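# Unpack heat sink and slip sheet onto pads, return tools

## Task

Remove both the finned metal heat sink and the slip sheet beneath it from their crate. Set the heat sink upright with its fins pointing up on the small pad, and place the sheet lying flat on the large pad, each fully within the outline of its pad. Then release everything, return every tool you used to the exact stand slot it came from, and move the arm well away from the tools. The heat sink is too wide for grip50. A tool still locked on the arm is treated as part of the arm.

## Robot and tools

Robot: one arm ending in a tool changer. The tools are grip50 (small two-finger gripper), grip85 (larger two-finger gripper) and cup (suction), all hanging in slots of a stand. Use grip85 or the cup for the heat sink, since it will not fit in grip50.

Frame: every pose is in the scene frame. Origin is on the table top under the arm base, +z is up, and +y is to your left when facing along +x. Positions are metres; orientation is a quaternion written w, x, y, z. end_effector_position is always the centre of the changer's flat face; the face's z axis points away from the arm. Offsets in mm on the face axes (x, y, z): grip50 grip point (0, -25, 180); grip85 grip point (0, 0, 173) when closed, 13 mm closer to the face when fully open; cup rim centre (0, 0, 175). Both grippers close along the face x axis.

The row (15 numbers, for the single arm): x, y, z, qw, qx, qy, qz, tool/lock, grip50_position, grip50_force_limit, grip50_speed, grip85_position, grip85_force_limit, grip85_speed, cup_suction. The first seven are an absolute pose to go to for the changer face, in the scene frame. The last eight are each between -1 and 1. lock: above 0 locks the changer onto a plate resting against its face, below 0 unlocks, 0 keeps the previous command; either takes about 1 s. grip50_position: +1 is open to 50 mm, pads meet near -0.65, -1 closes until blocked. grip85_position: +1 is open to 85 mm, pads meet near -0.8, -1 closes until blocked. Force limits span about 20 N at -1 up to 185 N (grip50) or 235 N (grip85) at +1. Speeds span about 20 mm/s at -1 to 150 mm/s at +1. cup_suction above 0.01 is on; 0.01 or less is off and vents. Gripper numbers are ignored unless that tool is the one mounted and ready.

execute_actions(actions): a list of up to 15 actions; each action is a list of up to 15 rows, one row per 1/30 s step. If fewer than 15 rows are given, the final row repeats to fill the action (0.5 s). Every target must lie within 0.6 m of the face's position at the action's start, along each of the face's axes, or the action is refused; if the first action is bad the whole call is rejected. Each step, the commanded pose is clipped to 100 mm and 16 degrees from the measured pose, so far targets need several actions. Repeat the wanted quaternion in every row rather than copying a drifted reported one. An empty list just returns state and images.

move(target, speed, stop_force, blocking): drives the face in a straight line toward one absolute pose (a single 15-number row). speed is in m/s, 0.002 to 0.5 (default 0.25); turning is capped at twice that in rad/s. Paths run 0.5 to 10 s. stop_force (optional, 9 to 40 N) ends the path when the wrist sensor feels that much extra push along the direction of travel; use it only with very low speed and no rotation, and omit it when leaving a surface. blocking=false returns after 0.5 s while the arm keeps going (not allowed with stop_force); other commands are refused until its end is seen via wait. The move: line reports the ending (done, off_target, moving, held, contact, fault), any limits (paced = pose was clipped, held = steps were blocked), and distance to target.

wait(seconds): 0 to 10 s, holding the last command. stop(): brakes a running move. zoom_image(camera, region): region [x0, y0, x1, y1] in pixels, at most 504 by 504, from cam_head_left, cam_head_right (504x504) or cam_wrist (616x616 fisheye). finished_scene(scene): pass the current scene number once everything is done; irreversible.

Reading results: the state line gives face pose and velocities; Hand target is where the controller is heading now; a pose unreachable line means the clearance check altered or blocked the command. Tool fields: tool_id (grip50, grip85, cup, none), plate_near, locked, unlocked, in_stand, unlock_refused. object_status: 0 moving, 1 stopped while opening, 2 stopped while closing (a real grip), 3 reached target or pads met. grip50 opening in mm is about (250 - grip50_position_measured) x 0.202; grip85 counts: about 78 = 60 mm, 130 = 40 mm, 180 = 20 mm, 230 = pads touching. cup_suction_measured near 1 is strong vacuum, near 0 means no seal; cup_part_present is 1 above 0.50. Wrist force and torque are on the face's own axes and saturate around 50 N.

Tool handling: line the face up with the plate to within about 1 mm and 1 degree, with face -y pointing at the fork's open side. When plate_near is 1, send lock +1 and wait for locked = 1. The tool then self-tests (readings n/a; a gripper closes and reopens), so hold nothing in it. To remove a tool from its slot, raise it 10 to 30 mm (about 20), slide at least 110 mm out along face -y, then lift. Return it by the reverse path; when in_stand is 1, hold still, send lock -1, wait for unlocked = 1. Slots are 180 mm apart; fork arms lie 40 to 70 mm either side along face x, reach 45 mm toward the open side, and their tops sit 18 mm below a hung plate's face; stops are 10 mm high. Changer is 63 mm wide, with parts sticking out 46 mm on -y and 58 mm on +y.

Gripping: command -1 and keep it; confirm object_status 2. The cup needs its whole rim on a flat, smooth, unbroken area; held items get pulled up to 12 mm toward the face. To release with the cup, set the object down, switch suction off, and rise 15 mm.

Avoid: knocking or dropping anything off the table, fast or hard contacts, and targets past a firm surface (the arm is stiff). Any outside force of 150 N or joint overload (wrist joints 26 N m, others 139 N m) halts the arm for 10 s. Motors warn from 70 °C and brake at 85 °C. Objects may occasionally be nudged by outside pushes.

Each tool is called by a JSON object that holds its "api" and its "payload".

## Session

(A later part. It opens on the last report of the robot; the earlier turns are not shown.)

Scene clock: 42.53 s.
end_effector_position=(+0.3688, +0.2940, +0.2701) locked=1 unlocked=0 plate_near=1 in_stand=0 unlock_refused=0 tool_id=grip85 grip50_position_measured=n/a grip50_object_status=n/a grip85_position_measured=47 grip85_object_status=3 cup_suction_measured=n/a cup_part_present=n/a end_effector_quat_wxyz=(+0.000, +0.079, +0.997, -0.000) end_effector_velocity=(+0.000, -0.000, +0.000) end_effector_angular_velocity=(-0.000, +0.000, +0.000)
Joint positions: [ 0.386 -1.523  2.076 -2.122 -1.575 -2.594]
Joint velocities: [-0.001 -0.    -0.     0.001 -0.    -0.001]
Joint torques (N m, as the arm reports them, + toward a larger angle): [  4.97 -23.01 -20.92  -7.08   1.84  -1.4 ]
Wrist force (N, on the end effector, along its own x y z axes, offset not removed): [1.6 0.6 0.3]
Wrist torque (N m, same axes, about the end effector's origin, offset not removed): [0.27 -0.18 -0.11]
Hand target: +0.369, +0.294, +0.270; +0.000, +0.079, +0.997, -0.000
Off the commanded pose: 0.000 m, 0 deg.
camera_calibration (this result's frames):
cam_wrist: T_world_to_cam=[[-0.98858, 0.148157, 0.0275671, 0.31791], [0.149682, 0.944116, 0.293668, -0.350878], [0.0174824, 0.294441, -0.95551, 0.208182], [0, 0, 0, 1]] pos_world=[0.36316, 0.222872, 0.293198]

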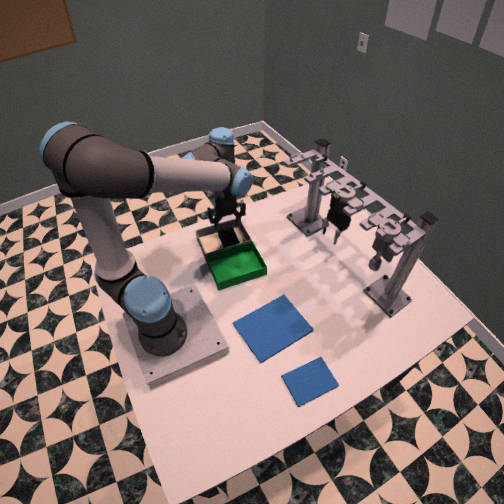

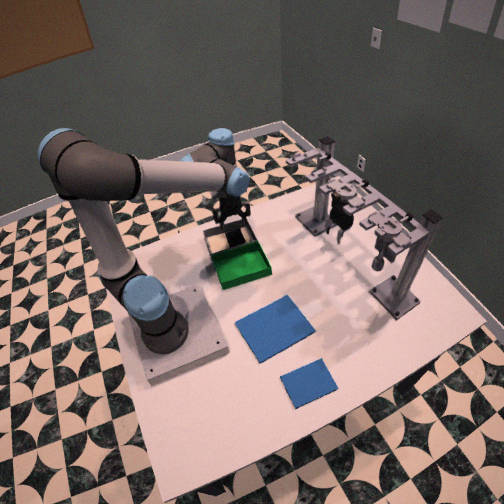

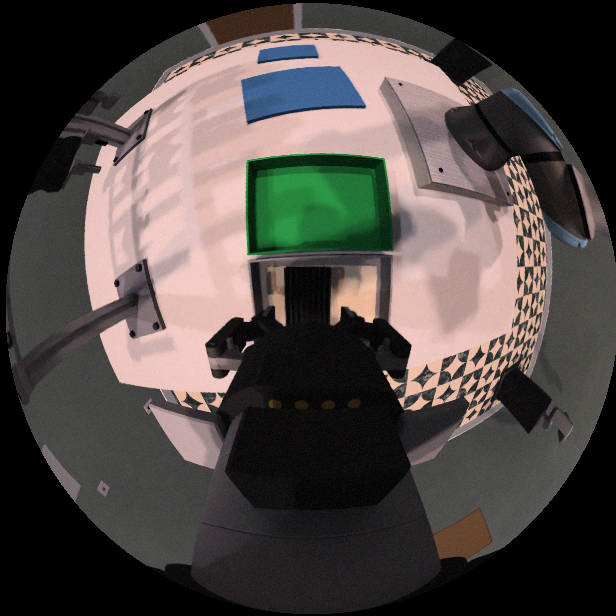

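Descending.

{"api": "move", "payload": {"target": [0.369, 0.294, 0.225, 0, 0.0785, 0.9969, 0, 0, 0, 0, 0, 0.65, -0.5, -0.5, 0], "speed": 0.06}}

{"api": "move", "payload": {"target": [0.369, 0.294, 0.2, 0, 0.0785, 0.9969, 0, 0, 0, 0, 0, 0.65, -0.5, -0.5, 0], "speed": 0.02, "stop_force": 10}}

Scene clock: 45.97 s.
end_effector_position=(+0.3690, +0.2940, +0.2251) locked=1 unlocked=0 plate_near=1 in_stand=0 unlock_refused=0 tool_id=grip85 grip50_position_measured=n/a grip50_object_status=n/a grip85_position_measured=47 grip85_object_status=3 cup_suction_measured=n/a cup_part_present=n/a end_effector_quat_wxyz=(-0.000, +0.079, +0.997, -0.000) end_effector_velocity=(+0.000, -0.000, -0.001) end_effector_angular_velocity=(+0.000, -0.000, -0.001)
Joint positions: [ 0.386 -1.451  2.138 -2.255 -1.575 -2.595]
Joint velocities: [-0.001  0.002  0.001 -0.003 -0.    -0.   ]
Joint torques (N m, as the arm reports them, + toward a larger angle): [ -6.96 -24.72 -17.73  -7.21   1.91  -1.39]
Wrist force (N, on the end effector, along its own x y z axes, offset not removed): [-0.6 0.0 1.6]
Wrist torque (N m, same axes, about the end effector's origin, offset not removed): [0.24 0.04 0.00]
Hand target: +0.369, +0.294, +0.225; -0.000, +0.079, +0.997, +0.000
Off the commanded pose: 0.000 m, 0 deg.
move: done
camera_calibration (this result's frames):
cam_wrist: T_world_to_cam=[[-0.988579, 0.148147, 0.0276582, 0.319273], [0.149694, 0.944019, 0.293972, -0.337693], [0.017441, 0.294755, -0.955414, 0.165104], [0, 0, 0, 1]] pos_world=[0.363297, 0.222825, 0.248185]

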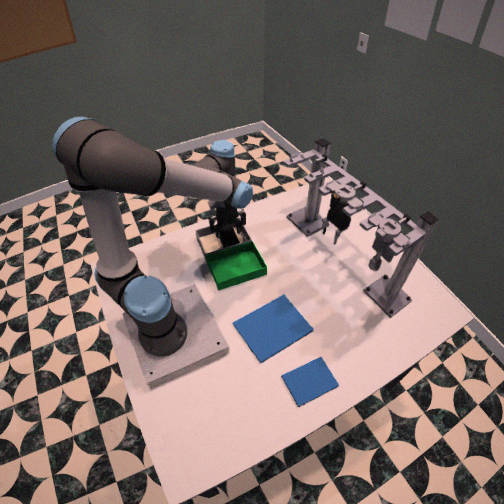

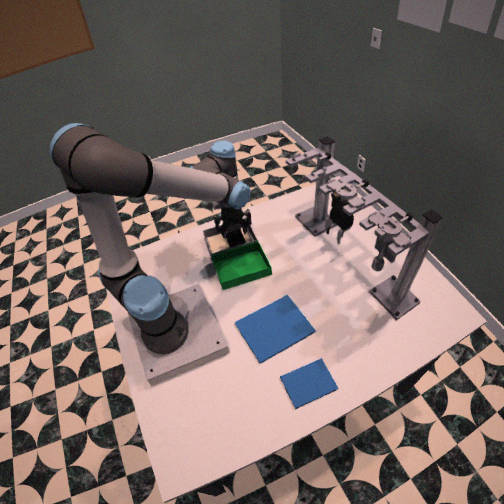

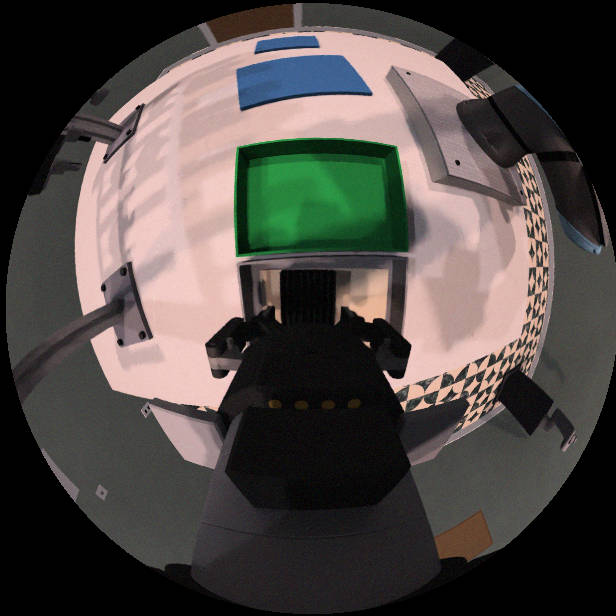

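Scene clock: 47.50 s.
end_effector_position=(+0.3690, +0.2940, +0.2001) locked=1 unlocked=0 plate_near=1 in_stand=0 unlock_refused=0 tool_id=grip85 grip50_position_measured=n/a grip50_object_status=n/a grip85_position_measured=47 grip85_object_status=3 cup_suction_measured=n/a cup_part_present=n/a end_effector_quat_wxyz=(-0.000, +0.079, +0.997, -0.000) end_effector_velocity=(-0.001, +0.001, -0.001) end_effector_angular_velocity=(-0.000, -0.001, +0.003)
Joint positions: [ 0.385 -1.405  2.167 -2.33  -1.575 -2.595]
Joint velocities: [ 0.003  0.002  0.001 -0.004 -0.    -0.001]
Joint torques (N m, as the arm reports them, + toward a larger angle): [ -7.29 -25.68 -15.66  -6.77   1.71  -1.42]
Wrist force (N, on the end effector, along its own x y z axes, offset not removed): [-2.3 0.9 1.6]
Wrist torque (N m, same axes, about the end effector's origin, offset not removed): [0.23 0.24 0.02]
Hand target: +0.369, +0.294, +0.200; -0.000, +0.079, +0.997, -0.000
Off the commanded pose: 0.000 m, 0 deg.
move: done
camera_calibration (this result's frames):
cam_wrist: T_world_to_cam=[[-0.988579, 0.148147, 0.0276597, 0.319981], [0.149694, 0.944019, 0.293973, -0.330356], [0.01744, 0.294756, -0.955413, 0.141209], [0, 0, 0, 1]] pos_world=[0.363316, 0.222836, 0.223178]

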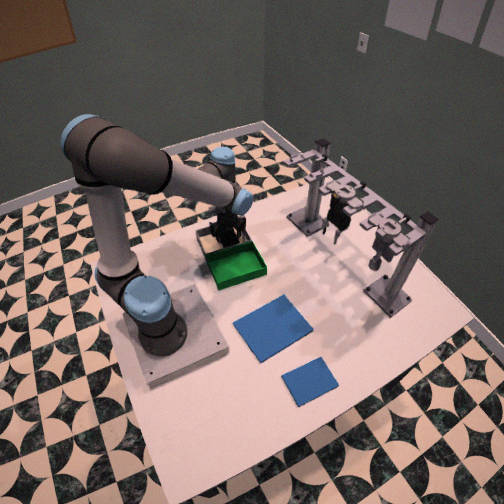

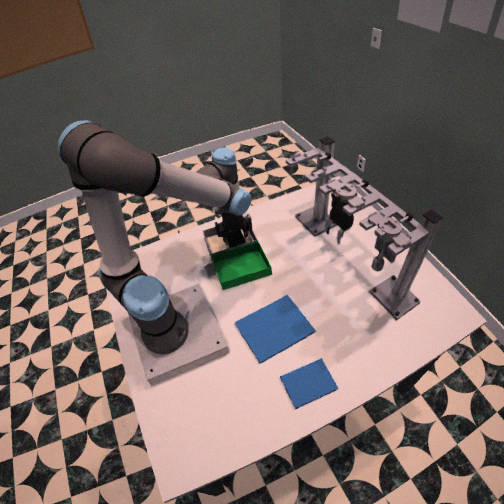

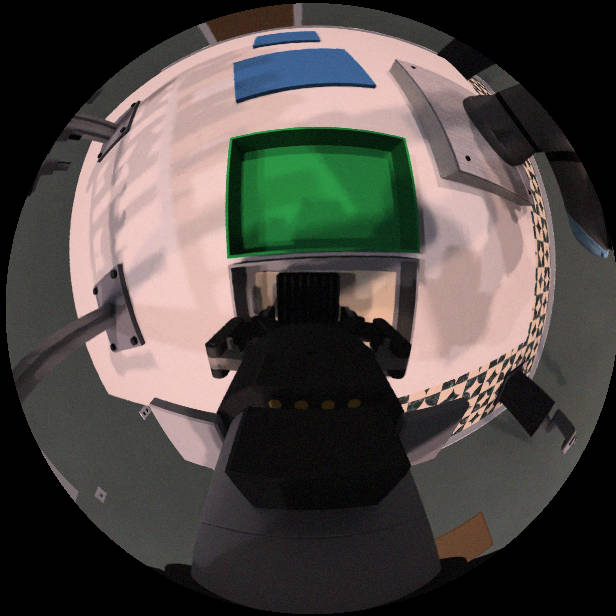

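{"api": "move", "payload": {"target": [0.369, 0.294, 0.2, 0, 0.0785, 0.9969, 0, 0, 0, 0, 0, -1, -0.5, -0.5, 0], "speed": 0.02}}

Scene clock: 48.90 s.
end_effector_position=(+0.3690, +0.2940, +0.2000) locked=1 unlocked=0 plate_near=1 in_stand=0 unlock_refused=0 tool_id=grip85 grip50_position_measured=n/a grip50_object_status=n/a grip85_position_measured=80 grip85_object_status=2 cup_suction_measured=n/a cup_part_present=n/a end_effector_quat_wxyz=(+0.000, +0.079, +0.997, +0.000) end_effector_velocity=(+0.000, -0.000, -0.000) end_effector_angular_velocity=(-0.000, +0.001, +0.001)
Joint positions: [ 0.385 -1.405  2.167 -2.331 -1.575 -2.595]
Joint velocities: [-0.     0.    -0.     0.001  0.    -0.002]
Joint torques (N m, as the arm reports them, + toward a larger angle): [ -6.78 -20.57 -25.56  -0.26   1.45  -1.3 ]
Wrist force (N, on the end effector, along its own x y z axes, offset not removed): [-0.7 -0.9 -22.4]
Wrist torque (N m, same axes, about the end effector's origin, offset not removed): [0.21 0.38 0.06]
Hand target: +0.369, +0.294, +0.200; +0.000, +0.079, +0.997, +0.000
Off the commanded pose: 0.000 m, 0 deg.
move: done
camera_calibration (this result's frames):
cam_wrist: T_world_to_cam=[[-0.988581, 0.148143, 0.0275963, 0.32001], [0.149672, 0.944011, 0.294011, -0.330339], [0.0175046, 0.294784, -0.955404, 0.141106], [0, 0, 0, 1]] pos_world=[0.363328, 0.22284, 0.223105]

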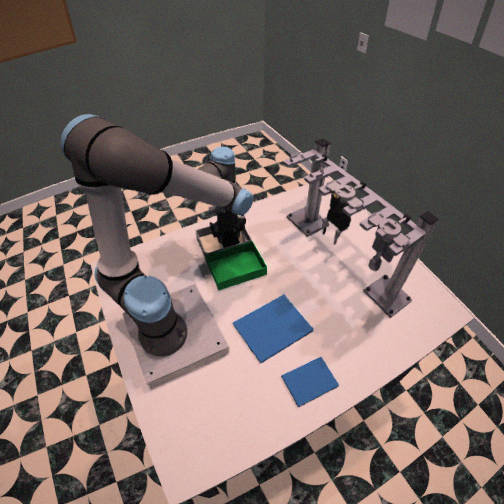

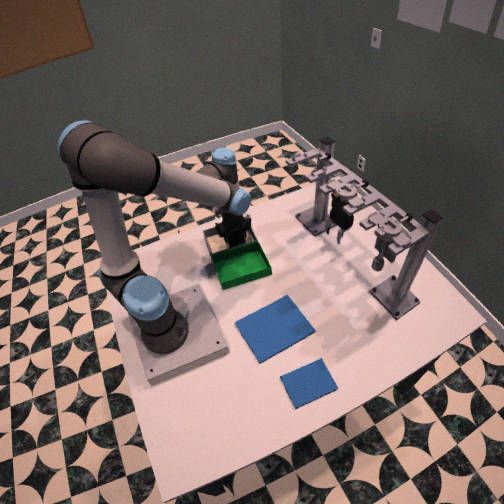

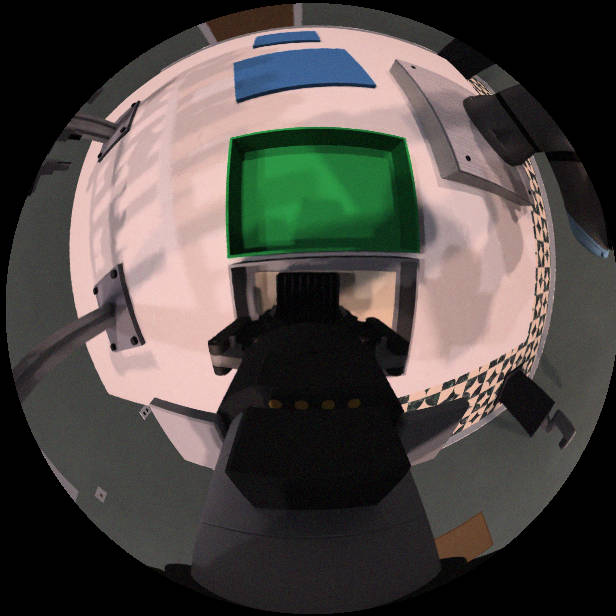

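Gripped (count 80, status 2). Lift.

{"api": "move", "payload": {"target": [0.369, 0.294, 0.285, 0, 0.0785, 0.9969, 0, 0, 0, 0, 0, -1, -0.5, -0.5, 0], "speed": 0.1}}

Scene clock: 51.17 s.
end_effector_position=(+0.3691, +0.2941, +0.2849) locked=1 unlocked=0 plate_near=1 in_stand=0 unlock_refused=0 tool_id=grip85 grip50_position_measured=n/a grip50_object_status=n/a grip85_position_measured=80 grip85_object_status=2 cup_suction_measured=n/a cup_part_present=n/a end_effector_quat_wxyz=(+0.000, +0.078, +0.997, +0.000) end_effector_velocity=(+0.001, -0.001, +0.001) end_effector_angular_velocity=(-0.001, +0.000, -0.001)
Joint positions: [ 0.386 -1.542  2.053 -2.079 -1.575 -2.594]
Joint velocities: [-0.002 -0.002 -0.002  0.004 -0.    -0.   ]
Joint torques (N m, as the arm reports them, + toward a larger angle): [  0.29 -47.06 -39.81  -2.5    1.8    0.62]
Wrist force (N, on the end effector, along its own x y z axes, offset not removed): [-2.8 -0.6 2.6]
Wrist torque (N m, same axes, about the end effector's origin, offset not removed): [0.09 0.14 0.10]
Hand target: +0.369, +0.294, +0.285; +0.000, +0.079, +0.997, -0.000
Off the commanded pose: 0.000 m, 0 deg.
move: done
camera_calibration (this result's frames):
cam_wrist: T_world_to_cam=[[-0.98858, 0.14814, 0.0276423, 0.317711], [0.149682, 0.944017, 0.293984, -0.355379], [0.0174559, 0.294764, -0.955411, 0.222278], [0, 0, 0, 1]] pos_world=[0.363396, 0.222898, 0.30806]

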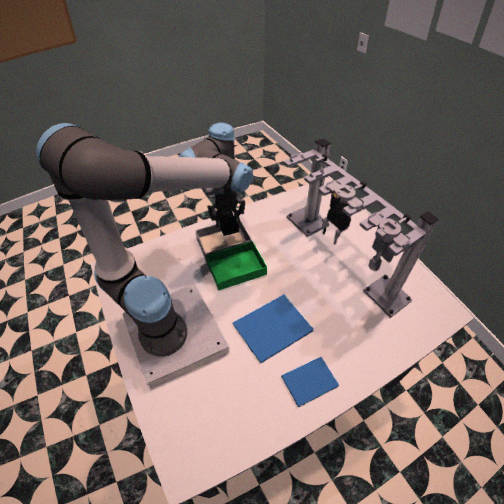

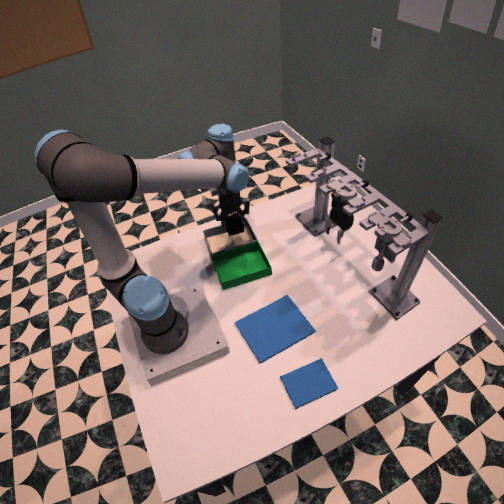

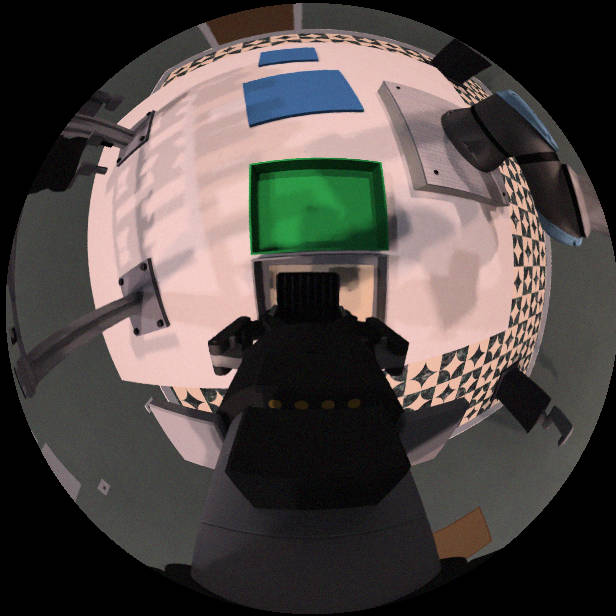

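{"api": "move", "payload": {"target": [0.33, -0.33, 0.26, 0, 0.7272, 0.6864, 0, 0, 0, 0, 0, -1, -0.5, -0.5, 0], "speed": 0.28}}

action 0: the call puts the target (arm/x, arm/y, arm/z) 0.622 m from end_effector_position in the last result along the changer face's own y axis as it stood there; a target may be at most 0.6 m away along each of those axes, so nothing of the call was run and nothing moved. Command a nearer target, and go on from there in a later call.

{"api": "move", "payload": {"target": [0.332, -0.3, 0.26, 0, 0.7272, 0.6864, 0, 0, 0, 0, 0, -1, -0.5, -0.5, 0], "speed": 0.28}}

{"api": "move", "payload": {"target": [0.33, -0.33, 0.235, 0, 0.7272, 0.6864, 0, 0, 0, 0, 0, -1, -0.5, -0.5, 0], "speed": 0.1}}

Scene clock: 57.60 s.
end_effector_position=(+0.3321, -0.3003, +0.2600) locked=1 unlocked=0 plate_near=1 in_stand=0 unlock_refused=0 tool_id=grip85 grip50_position_measured=n/a grip50_object_status=n/a grip85_position_measured=80 grip85_object_status=2 cup_suction_measured=n/a cup_part_present=n/a end_effector_quat_wxyz=(-0.000, +0.727, +0.686, +0.001) end_effector_velocity=(+0.000, -0.001, -0.000) end_effector_angular_velocity=(+0.001, +0.001, -0.003)
Joint positions: [-1.039 -1.575  2.153 -2.152 -1.572 -2.549]
Joint velocities: [-0.002  0.003 -0.003  0.001 -0.     0.001]
Joint torques (N m, as the arm reports them, + toward a larger angle): [ -5.51 -21.98 -37.14  -7.34   0.64   1.26]
Wrist force (N, on the end effector, along its own x y z axes, offset not removed): [-2.0 1.4 2.9]
Wrist torque (N m, same axes, about the end effector's origin, offset not removed): [0.18 -0.01 0.08]
Hand target: +0.332, -0.300, +0.260; -0.000, +0.727, +0.686, +0.001
Off the commanded pose: 0.000 m, 0 deg.
move: done
camera_calibration (this result's frames):
cam_wrist: T_world_to_cam=[[0.0490347, 0.998375, 0.0290179, 0.280245], [0.954025, -0.0554179, 0.294559, -0.348879], [0.295689, 0.0132402, -0.955193, 0.19731], [0, 0, 0, 1]] pos_world=[0.260756, -0.301736, 0.283102]

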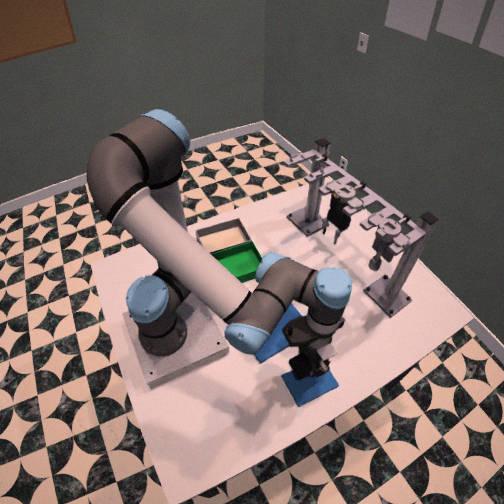

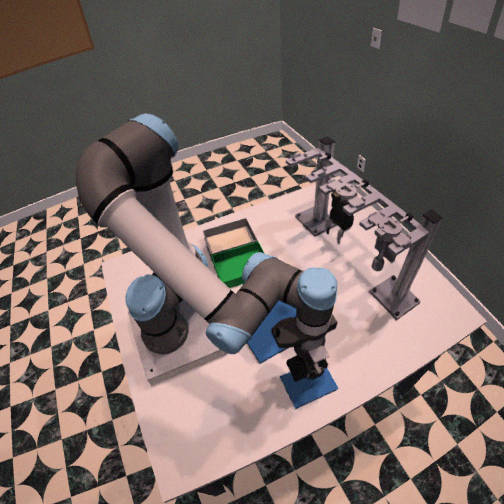

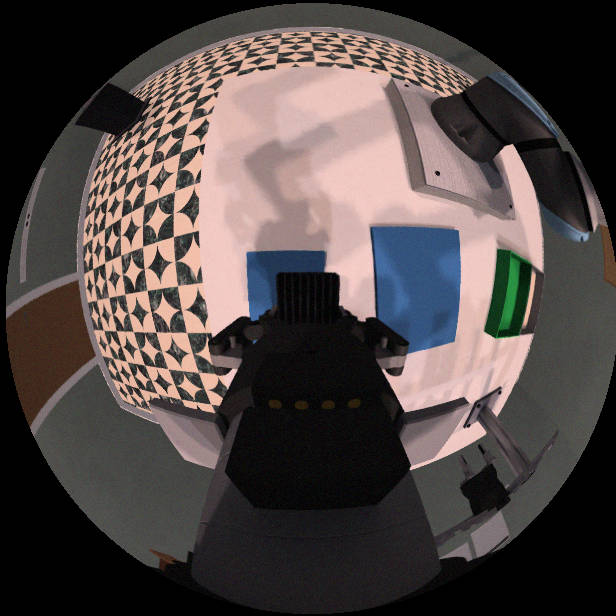

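Scene clock: 58.47 s.
end_effector_position=(+0.3300, -0.3299, +0.2350) locked=1 unlocked=0 plate_near=1 in_stand=0 unlock_refused=0 tool_id=grip85 grip50_position_measured=n/a grip50_object_status=n/a grip85_position_measured=80 grip85_object_status=2 cup_suction_measured=n/a cup_part_present=n/a end_effector_quat_wxyz=(+0.000, +0.727, +0.686, +0.000) end_effector_velocity=(+0.000, -0.001, -0.000) end_effector_angular_velocity=(-0.001, -0.001, +0.001)
Joint positions: [-1.077 -1.489  2.141 -2.226 -1.573 -2.586]
Joint velocities: [ 0.     0.002 -0.001 -0.002  0.    -0.001]
Joint torques (N m, as the arm reports them, + toward a larger angle): [ -6.82 -24.49 -37.06  -7.37  -1.7   -1.56]
Wrist force (N, on the end effector, along its own x y z axes, offset not removed): [-0.5 -0.6 1.7]
Wrist torque (N m, same axes, about the end effector's origin, offset not removed): [0.12 0.12 -0.03]
Hand target: +0.330, -0.330, +0.235; +0.000, +0.727, +0.686, +0.000
Off the commanded pose: 0.000 m, 0 deg.
move: done
camera_calibration (this result's frames):
cam_wrist: T_world_to_cam=[[0.0492473, 0.998403, 0.0276696, 0.310953], [0.954205, -0.0552154, 0.294014, -0.340969], [0.295072, 0.0119231, -0.955401, 0.174245], [0, 0, 0, 1]] pos_world=[0.258626, -0.331361, 0.258119]

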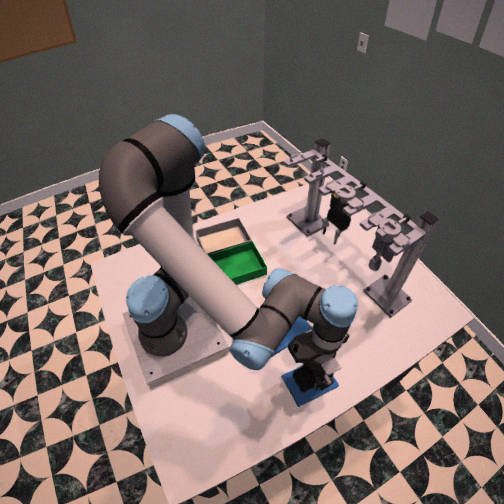

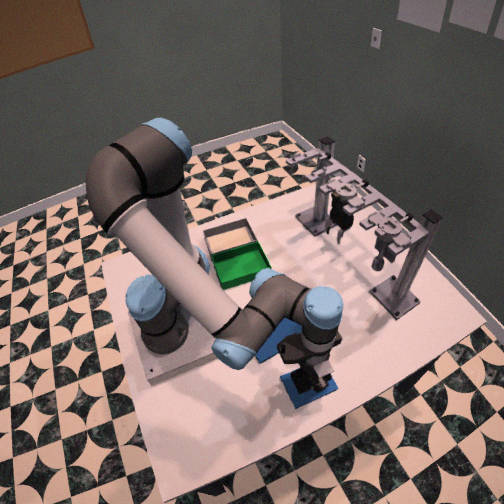

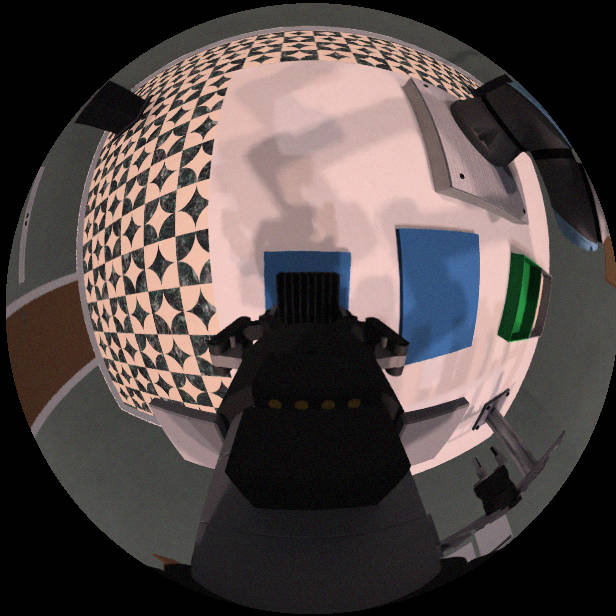

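{"api": "move", "payload": {"target": [0.333, -0.3305, 0.211, 0, 0.7272, 0.6864, 0, 0, 0, 0, 0, -1, -0.5, -0.5, 0], "speed": 0.05}}

{"api": "move", "payload": {"target": [0.333, -0.3305, 0.198, 0, 0.7272, 0.6864, 0, 0, 0, 0, 0, -1, -0.5, -0.5, 0], "speed": 0.004, "stop_force": 9}}

Scene clock: 61.77 s.
end_effector_position=(+0.3330, -0.3305, +0.2111) locked=1 unlocked=0 plate_near=1 in_stand=0 unlock_refused=0 tool_id=grip85 grip50_position_measured=n/a grip50_object_status=n/a grip85_position_measured=80 grip85_object_status=2 cup_suction_measured=n/a cup_part_present=n/a end_effector_quat_wxyz=(-0.000, +0.727, +0.686, -0.000) end_effector_velocity=(+0.000, -0.000, -0.001) end_effector_angular_velocity=(-0.001, +0.000, -0.001)
Joint positions: [-1.072 -1.441  2.164 -2.298 -1.573 -2.581]
Joint velocities: [ 0.     0.002  0.    -0.004 -0.001  0.001]
Joint torques (N m, as the arm reports them, + toward a larger angle): [  5.28 -25.28 -17.7   -7.33  -1.75   1.28]
Wrist force (N, on the end effector, along its own x y z axes, offset not removed): [-2.0 0.6 4.1]
Wrist torque (N m, same axes, about the end effector's origin, offset not removed): [0.23 0.07 0.09]
Hand target: +0.333, -0.330, +0.211; -0.000, +0.727, +0.686, -0.000
Off the commanded pose: 0.000 m, 0 deg.
move: done
camera_calibration (this result's frames):
cam_wrist: T_world_to_cam=[[0.0492588, 0.998403, 0.0276521, 0.312015], [0.954218, -0.0552207, 0.29397, -0.336806], [0.295028, 0.0119055, -0.955415, 0.150499], [0, 0, 0, 1]] pos_world=[0.261615, -0.331907, 0.234172]

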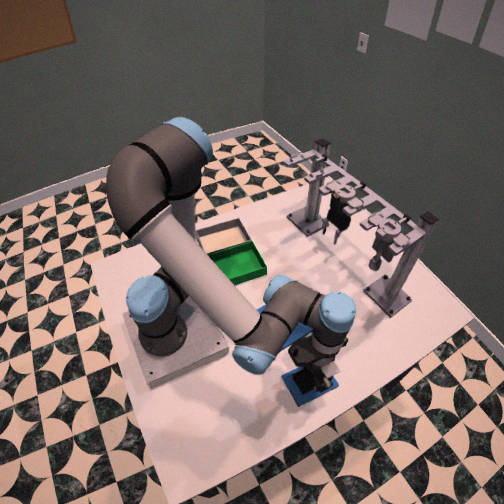

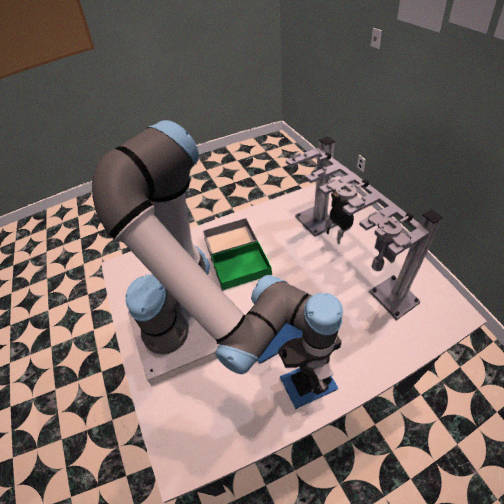

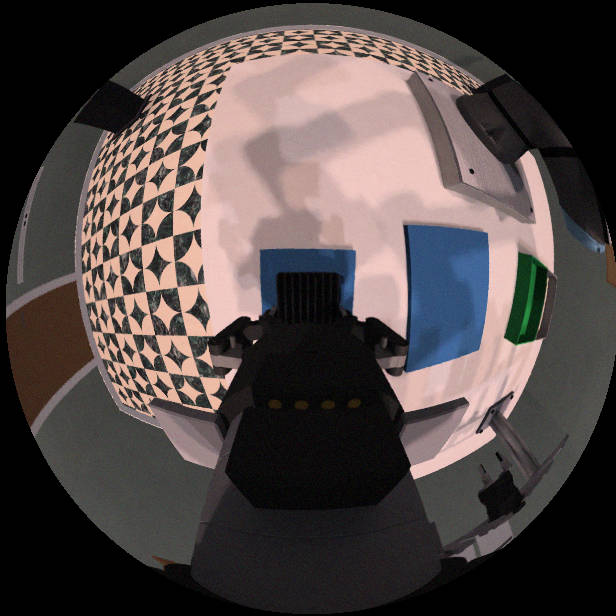

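Scene clock: 63.60 s.
end_effector_position=(+0.3330, -0.3304, +0.2050) locked=1 unlocked=0 plate_near=1 in_stand=0 unlock_refused=0 tool_id=grip85 grip50_position_measured=n/a grip50_object_status=n/a grip85_position_measured=80 grip85_object_status=2 cup_suction_measured=n/a cup_part_present=n/a end_effector_quat_wxyz=(-0.000, +0.727, +0.686, +0.000) end_effector_velocity=(-0.001, +0.000, +0.000) end_effector_angular_velocity=(+0.003, +0.002, -0.001)
Joint positions: [-1.072 -1.429  2.171 -2.316 -1.574 -2.581]
Joint velocities: [-0.001 -0.002 -0.     0.006 -0.    -0.   ]
Joint torques (N m, as the arm reports them, + toward a larger angle): [ -3.87 -37.16 -28.63  -1.96  -1.13  -0.92]
Wrist force (N, on the end effector, along its own x y z axes, offset not removed): [5.6 -3.0 -27.2]
Wrist torque (N m, same axes, about the end effector's origin, offset not removed): [1.26 1.49 0.09]
Hand target: +0.333, -0.330, +0.205; -0.000, +0.727, +0.686, -0.000
Off the commanded pose: 0.007 m, 0 deg.
move: contact
camera_calibration (this result's frames):
cam_wrist: T_world_to_cam=[[0.0492597, 0.998401, 0.0277143, 0.312115], [0.954233, -0.0552393, 0.293918, -0.335029], [0.294979, 0.0119676, -0.955429, 0.1448], [0, 0, 0, 1]] pos_world=[0.261608, -0.331856, 0.228166]

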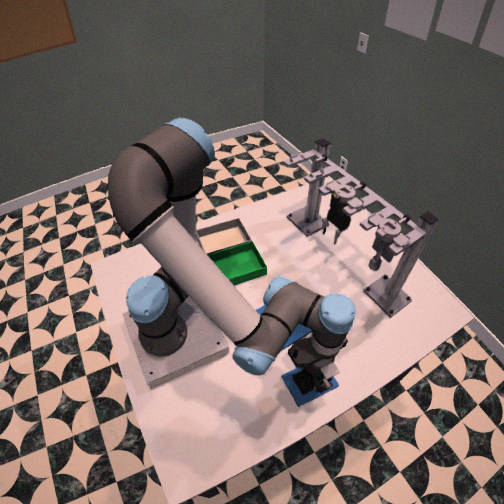

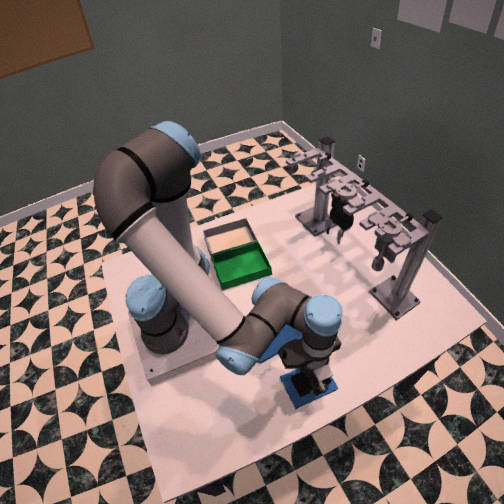

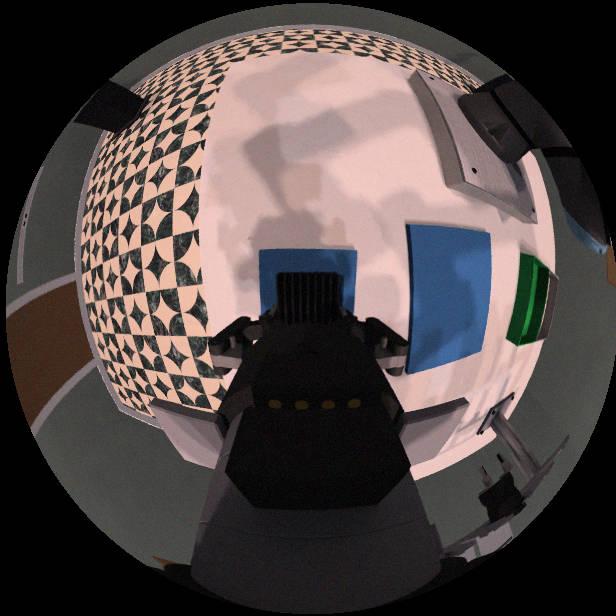

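{"api": "move", "payload": {"target": [0.333, -0.3305, 0.2053, 0, 0.7272, 0.6864, 0, 0, 0, 0, 0, 1, -0.5, 0, 0], "speed": 0.01}}

{"api": "move", "payload": {"target": [0.333, -0.3305, 0.26, 0, 0.7272, 0.6864, 0, 0, 0, 0, 0, 1, -0.5, 0, 0], "speed": 0.12}}

{"api": "move", "payload": {"target": [0.4963, 0.1762, 0.38, 0, 0.6775, 0.7355, 0, 0, 0, 0, 0, 1, -0.5, 0, 0], "speed": 0.3}}

Scene clock: 65.70 s.
end_effector_position=(+0.3330, -0.3305, +0.2053) locked=1 unlocked=0 plate_near=1 in_stand=0 unlock_refused=0 tool_id=grip85 grip50_position_measured=n/a grip50_object_status=n/a grip85_position_measured=3 grip85_object_status=3 cup_suction_measured=n/a cup_part_present=n/a end_effector_quat_wxyz=(+0.000, +0.727, +0.686, -0.000) end_effector_velocity=(-0.000, -0.000, -0.000) end_effector_angular_velocity=(+0.001, +0.001, +0.000)
Joint positions: [-1.072 -1.43   2.171 -2.316 -1.574 -2.581]
Joint velocities: [-0.     0.001 -0.001  0.001 -0.    -0.   ]
Joint torques (N m, as the arm reports them, + toward a larger angle): [ -7.31 -44.1  -34.75  -2.51   1.69  -1.48]
Wrist force (N, on the end effector, along its own x y z axes, offset not removed): [-3.4 0.4 -0.2]
Wrist torque (N m, same axes, about the end effector's origin, offset not removed): [0.04 0.28 0.08]
Hand target: +0.333, -0.331, +0.205; +0.000, +0.727, +0.686, -0.000
Off the commanded pose: 0.000 m, 0 deg.
move: done
camera_calibration (this result's frames):
cam_wrist: T_world_to_cam=[[0.0492387, 0.998406, 0.0275862, 0.312221], [0.954213, -0.0551823, 0.293994, -0.335138], [0.295048, 0.0118472, -0.955409, 0.144975], [0, 0, 0, 1]] pos_world=[0.261645, -0.331935, 0.228426]

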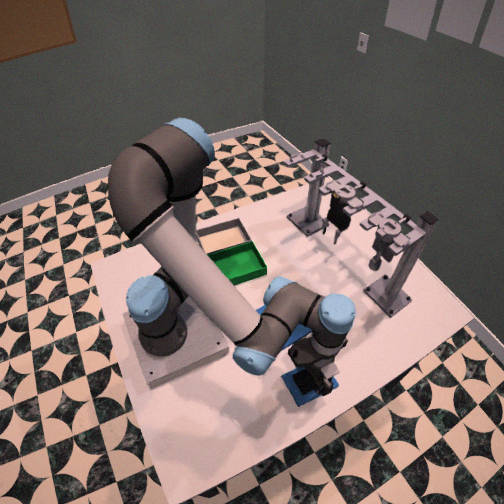

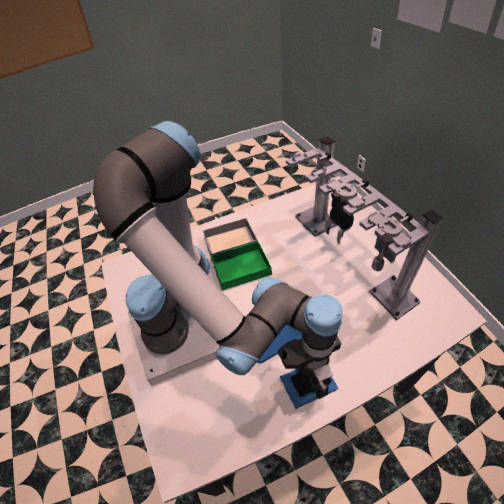

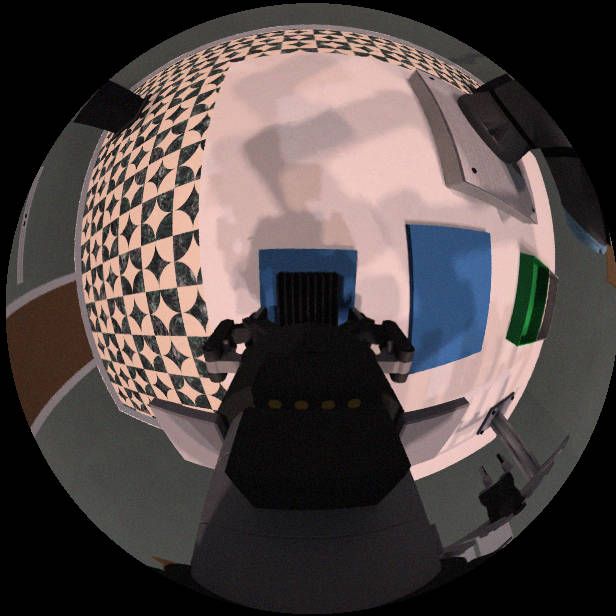

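Scene clock: 66.60 s.
end_effector_position=(+0.3331, -0.3305, +0.2599) locked=1 unlocked=0 plate_near=1 in_stand=0 unlock_refused=0 tool_id=grip85 grip50_position_measured=n/a grip50_object_status=n/a grip85_position_measured=3 grip85_object_status=3 cup_suction_measured=n/a cup_part_present=n/a end_effector_quat_wxyz=(+0.000, +0.727, +0.686, +0.000) end_effector_velocity=(-0.000, +0.000, +0.001) end_effector_angular_velocity=(+0.001, +0.001, -0.000)
Joint positions: [-1.071 -1.523  2.1   -2.151 -1.573 -2.58 ]
Joint velocities: [-0.    -0.001 -0.002  0.004 -0.     0.   ]
Joint torques (N m, as the arm reports them, + toward a larger angle): [ -2.8  -47.   -37.2   -2.08   1.54  -0.3 ]
Wrist force (N, on the end effector, along its own x y z axes, offset not removed): [1.3 -0.8 1.7]
Wrist torque (N m, same axes, about the end effector's origin, offset not removed): [0.08 0.02 0.07]
Hand target: +0.333, -0.331, +0.260; +0.000, +0.727, +0.686, -0.000
Off the commanded pose: 0.000 m, 0 deg.
move: done
camera_calibration (this result's frames):
cam_wrist: T_world_to_cam=[[0.0492769, 0.998403, 0.0276404, 0.310696], [0.954209, -0.0552349, 0.293996, -0.351254], [0.295053, 0.0118876, -0.955407, 0.197153], [0, 0, 0, 1]] pos_world=[0.261689, -0.331945, 0.283041]

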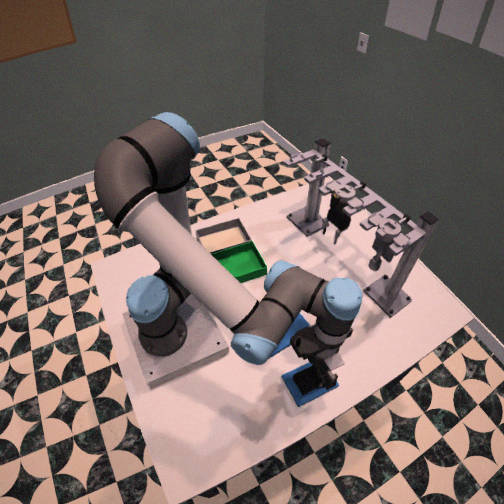

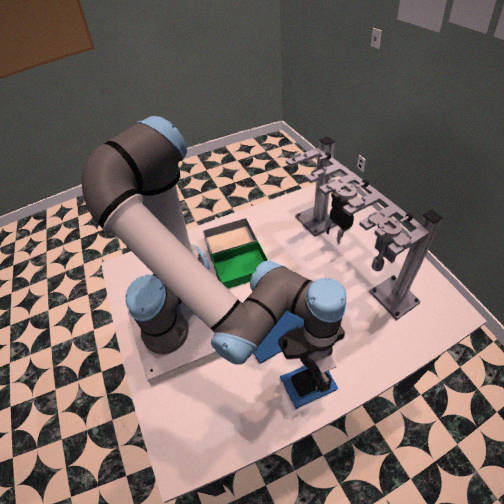

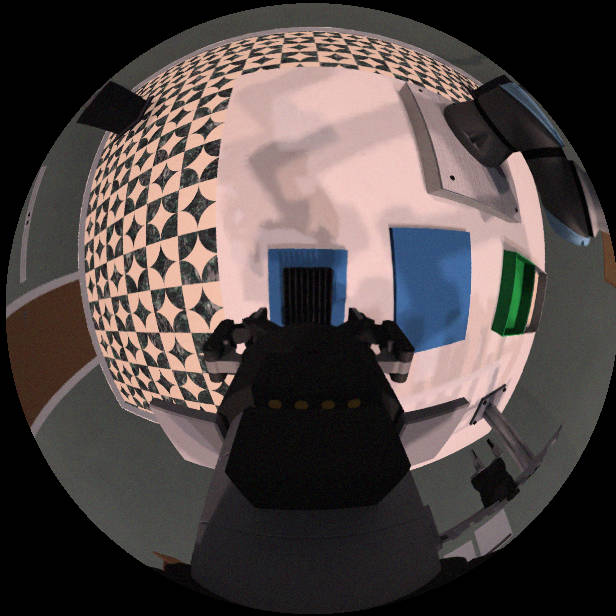

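Scene clock: 69.00 s.
end_effector_position=(+0.4963, +0.1765, +0.3799) locked=1 unlocked=0 plate_near=1 in_stand=0 unlock_refused=0 tool_id=grip85 grip50_position_measured=n/a grip50_object_status=n/a grip85_position_measured=3 grip85_object_status=3 cup_suction_measured=n/a cup_part_present=n/a end_effector_quat_wxyz=(+0.000, +0.678, +0.735, -0.001) end_effector_velocity=(+0.001, +0.001, +0.000) end_effector_angular_velocity=(-0.001, -0.001, +0.001)
Joint positions: [ 0.087 -1.499  1.744 -1.814 -1.576 -1.562]
Joint velocities: [ 0.002  0.003 -0.004  0.    -0.001  0.001]
Joint torques (N m, as the arm reports them, + toward a larger angle): [  4.95 -29.28 -41.87  -2.04  -1.73   1.24]
Wrist force (N, on the end effector, along its own x y z axes, offset not removed): [0.8 2.0 3.9]
Wrist torque (N m, same axes, about the end effector's origin, offset not removed): [0.19 -0.15 0.17]
Hand target: +0.496, +0.177, +0.380; +0.000, +0.678, +0.736, -0.001
Off the commanded pose: 0.000 m, 0 deg.
move: done
camera_calibration (this result's frames):
cam_wrist: T_world_to_cam=[[-0.0902491, 0.99556, 0.0267484, -0.136751], [0.952804, 0.0784938, 0.293264, -0.536888], [0.289862, 0.0519528, -0.955657, 0.253206], [0, 0, 0, 1]] pos_world=[0.425812, 0.165132, 0.403086]

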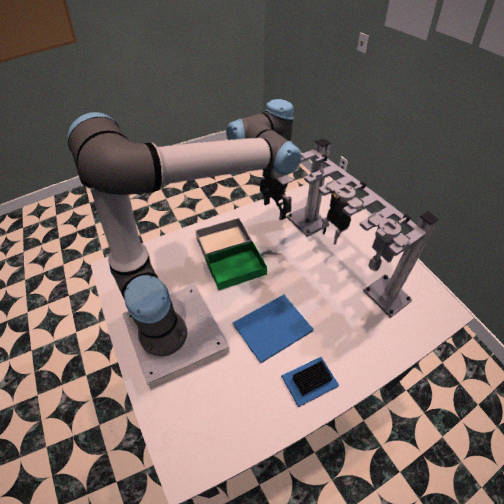

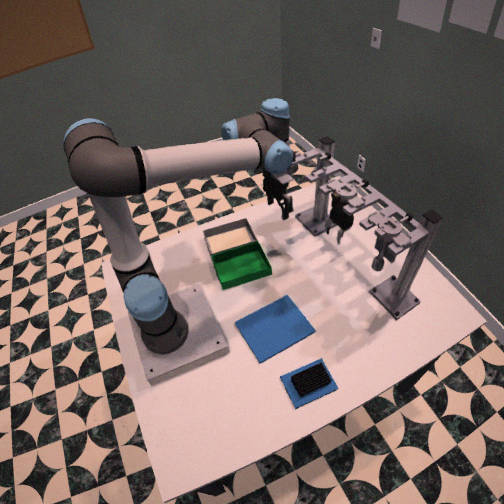

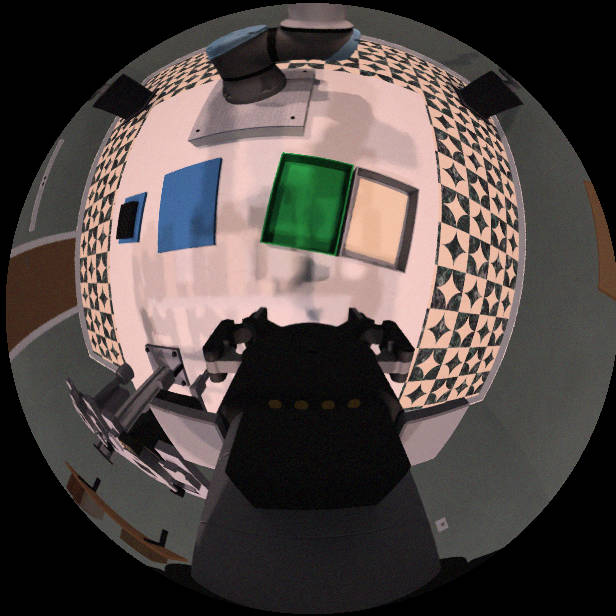

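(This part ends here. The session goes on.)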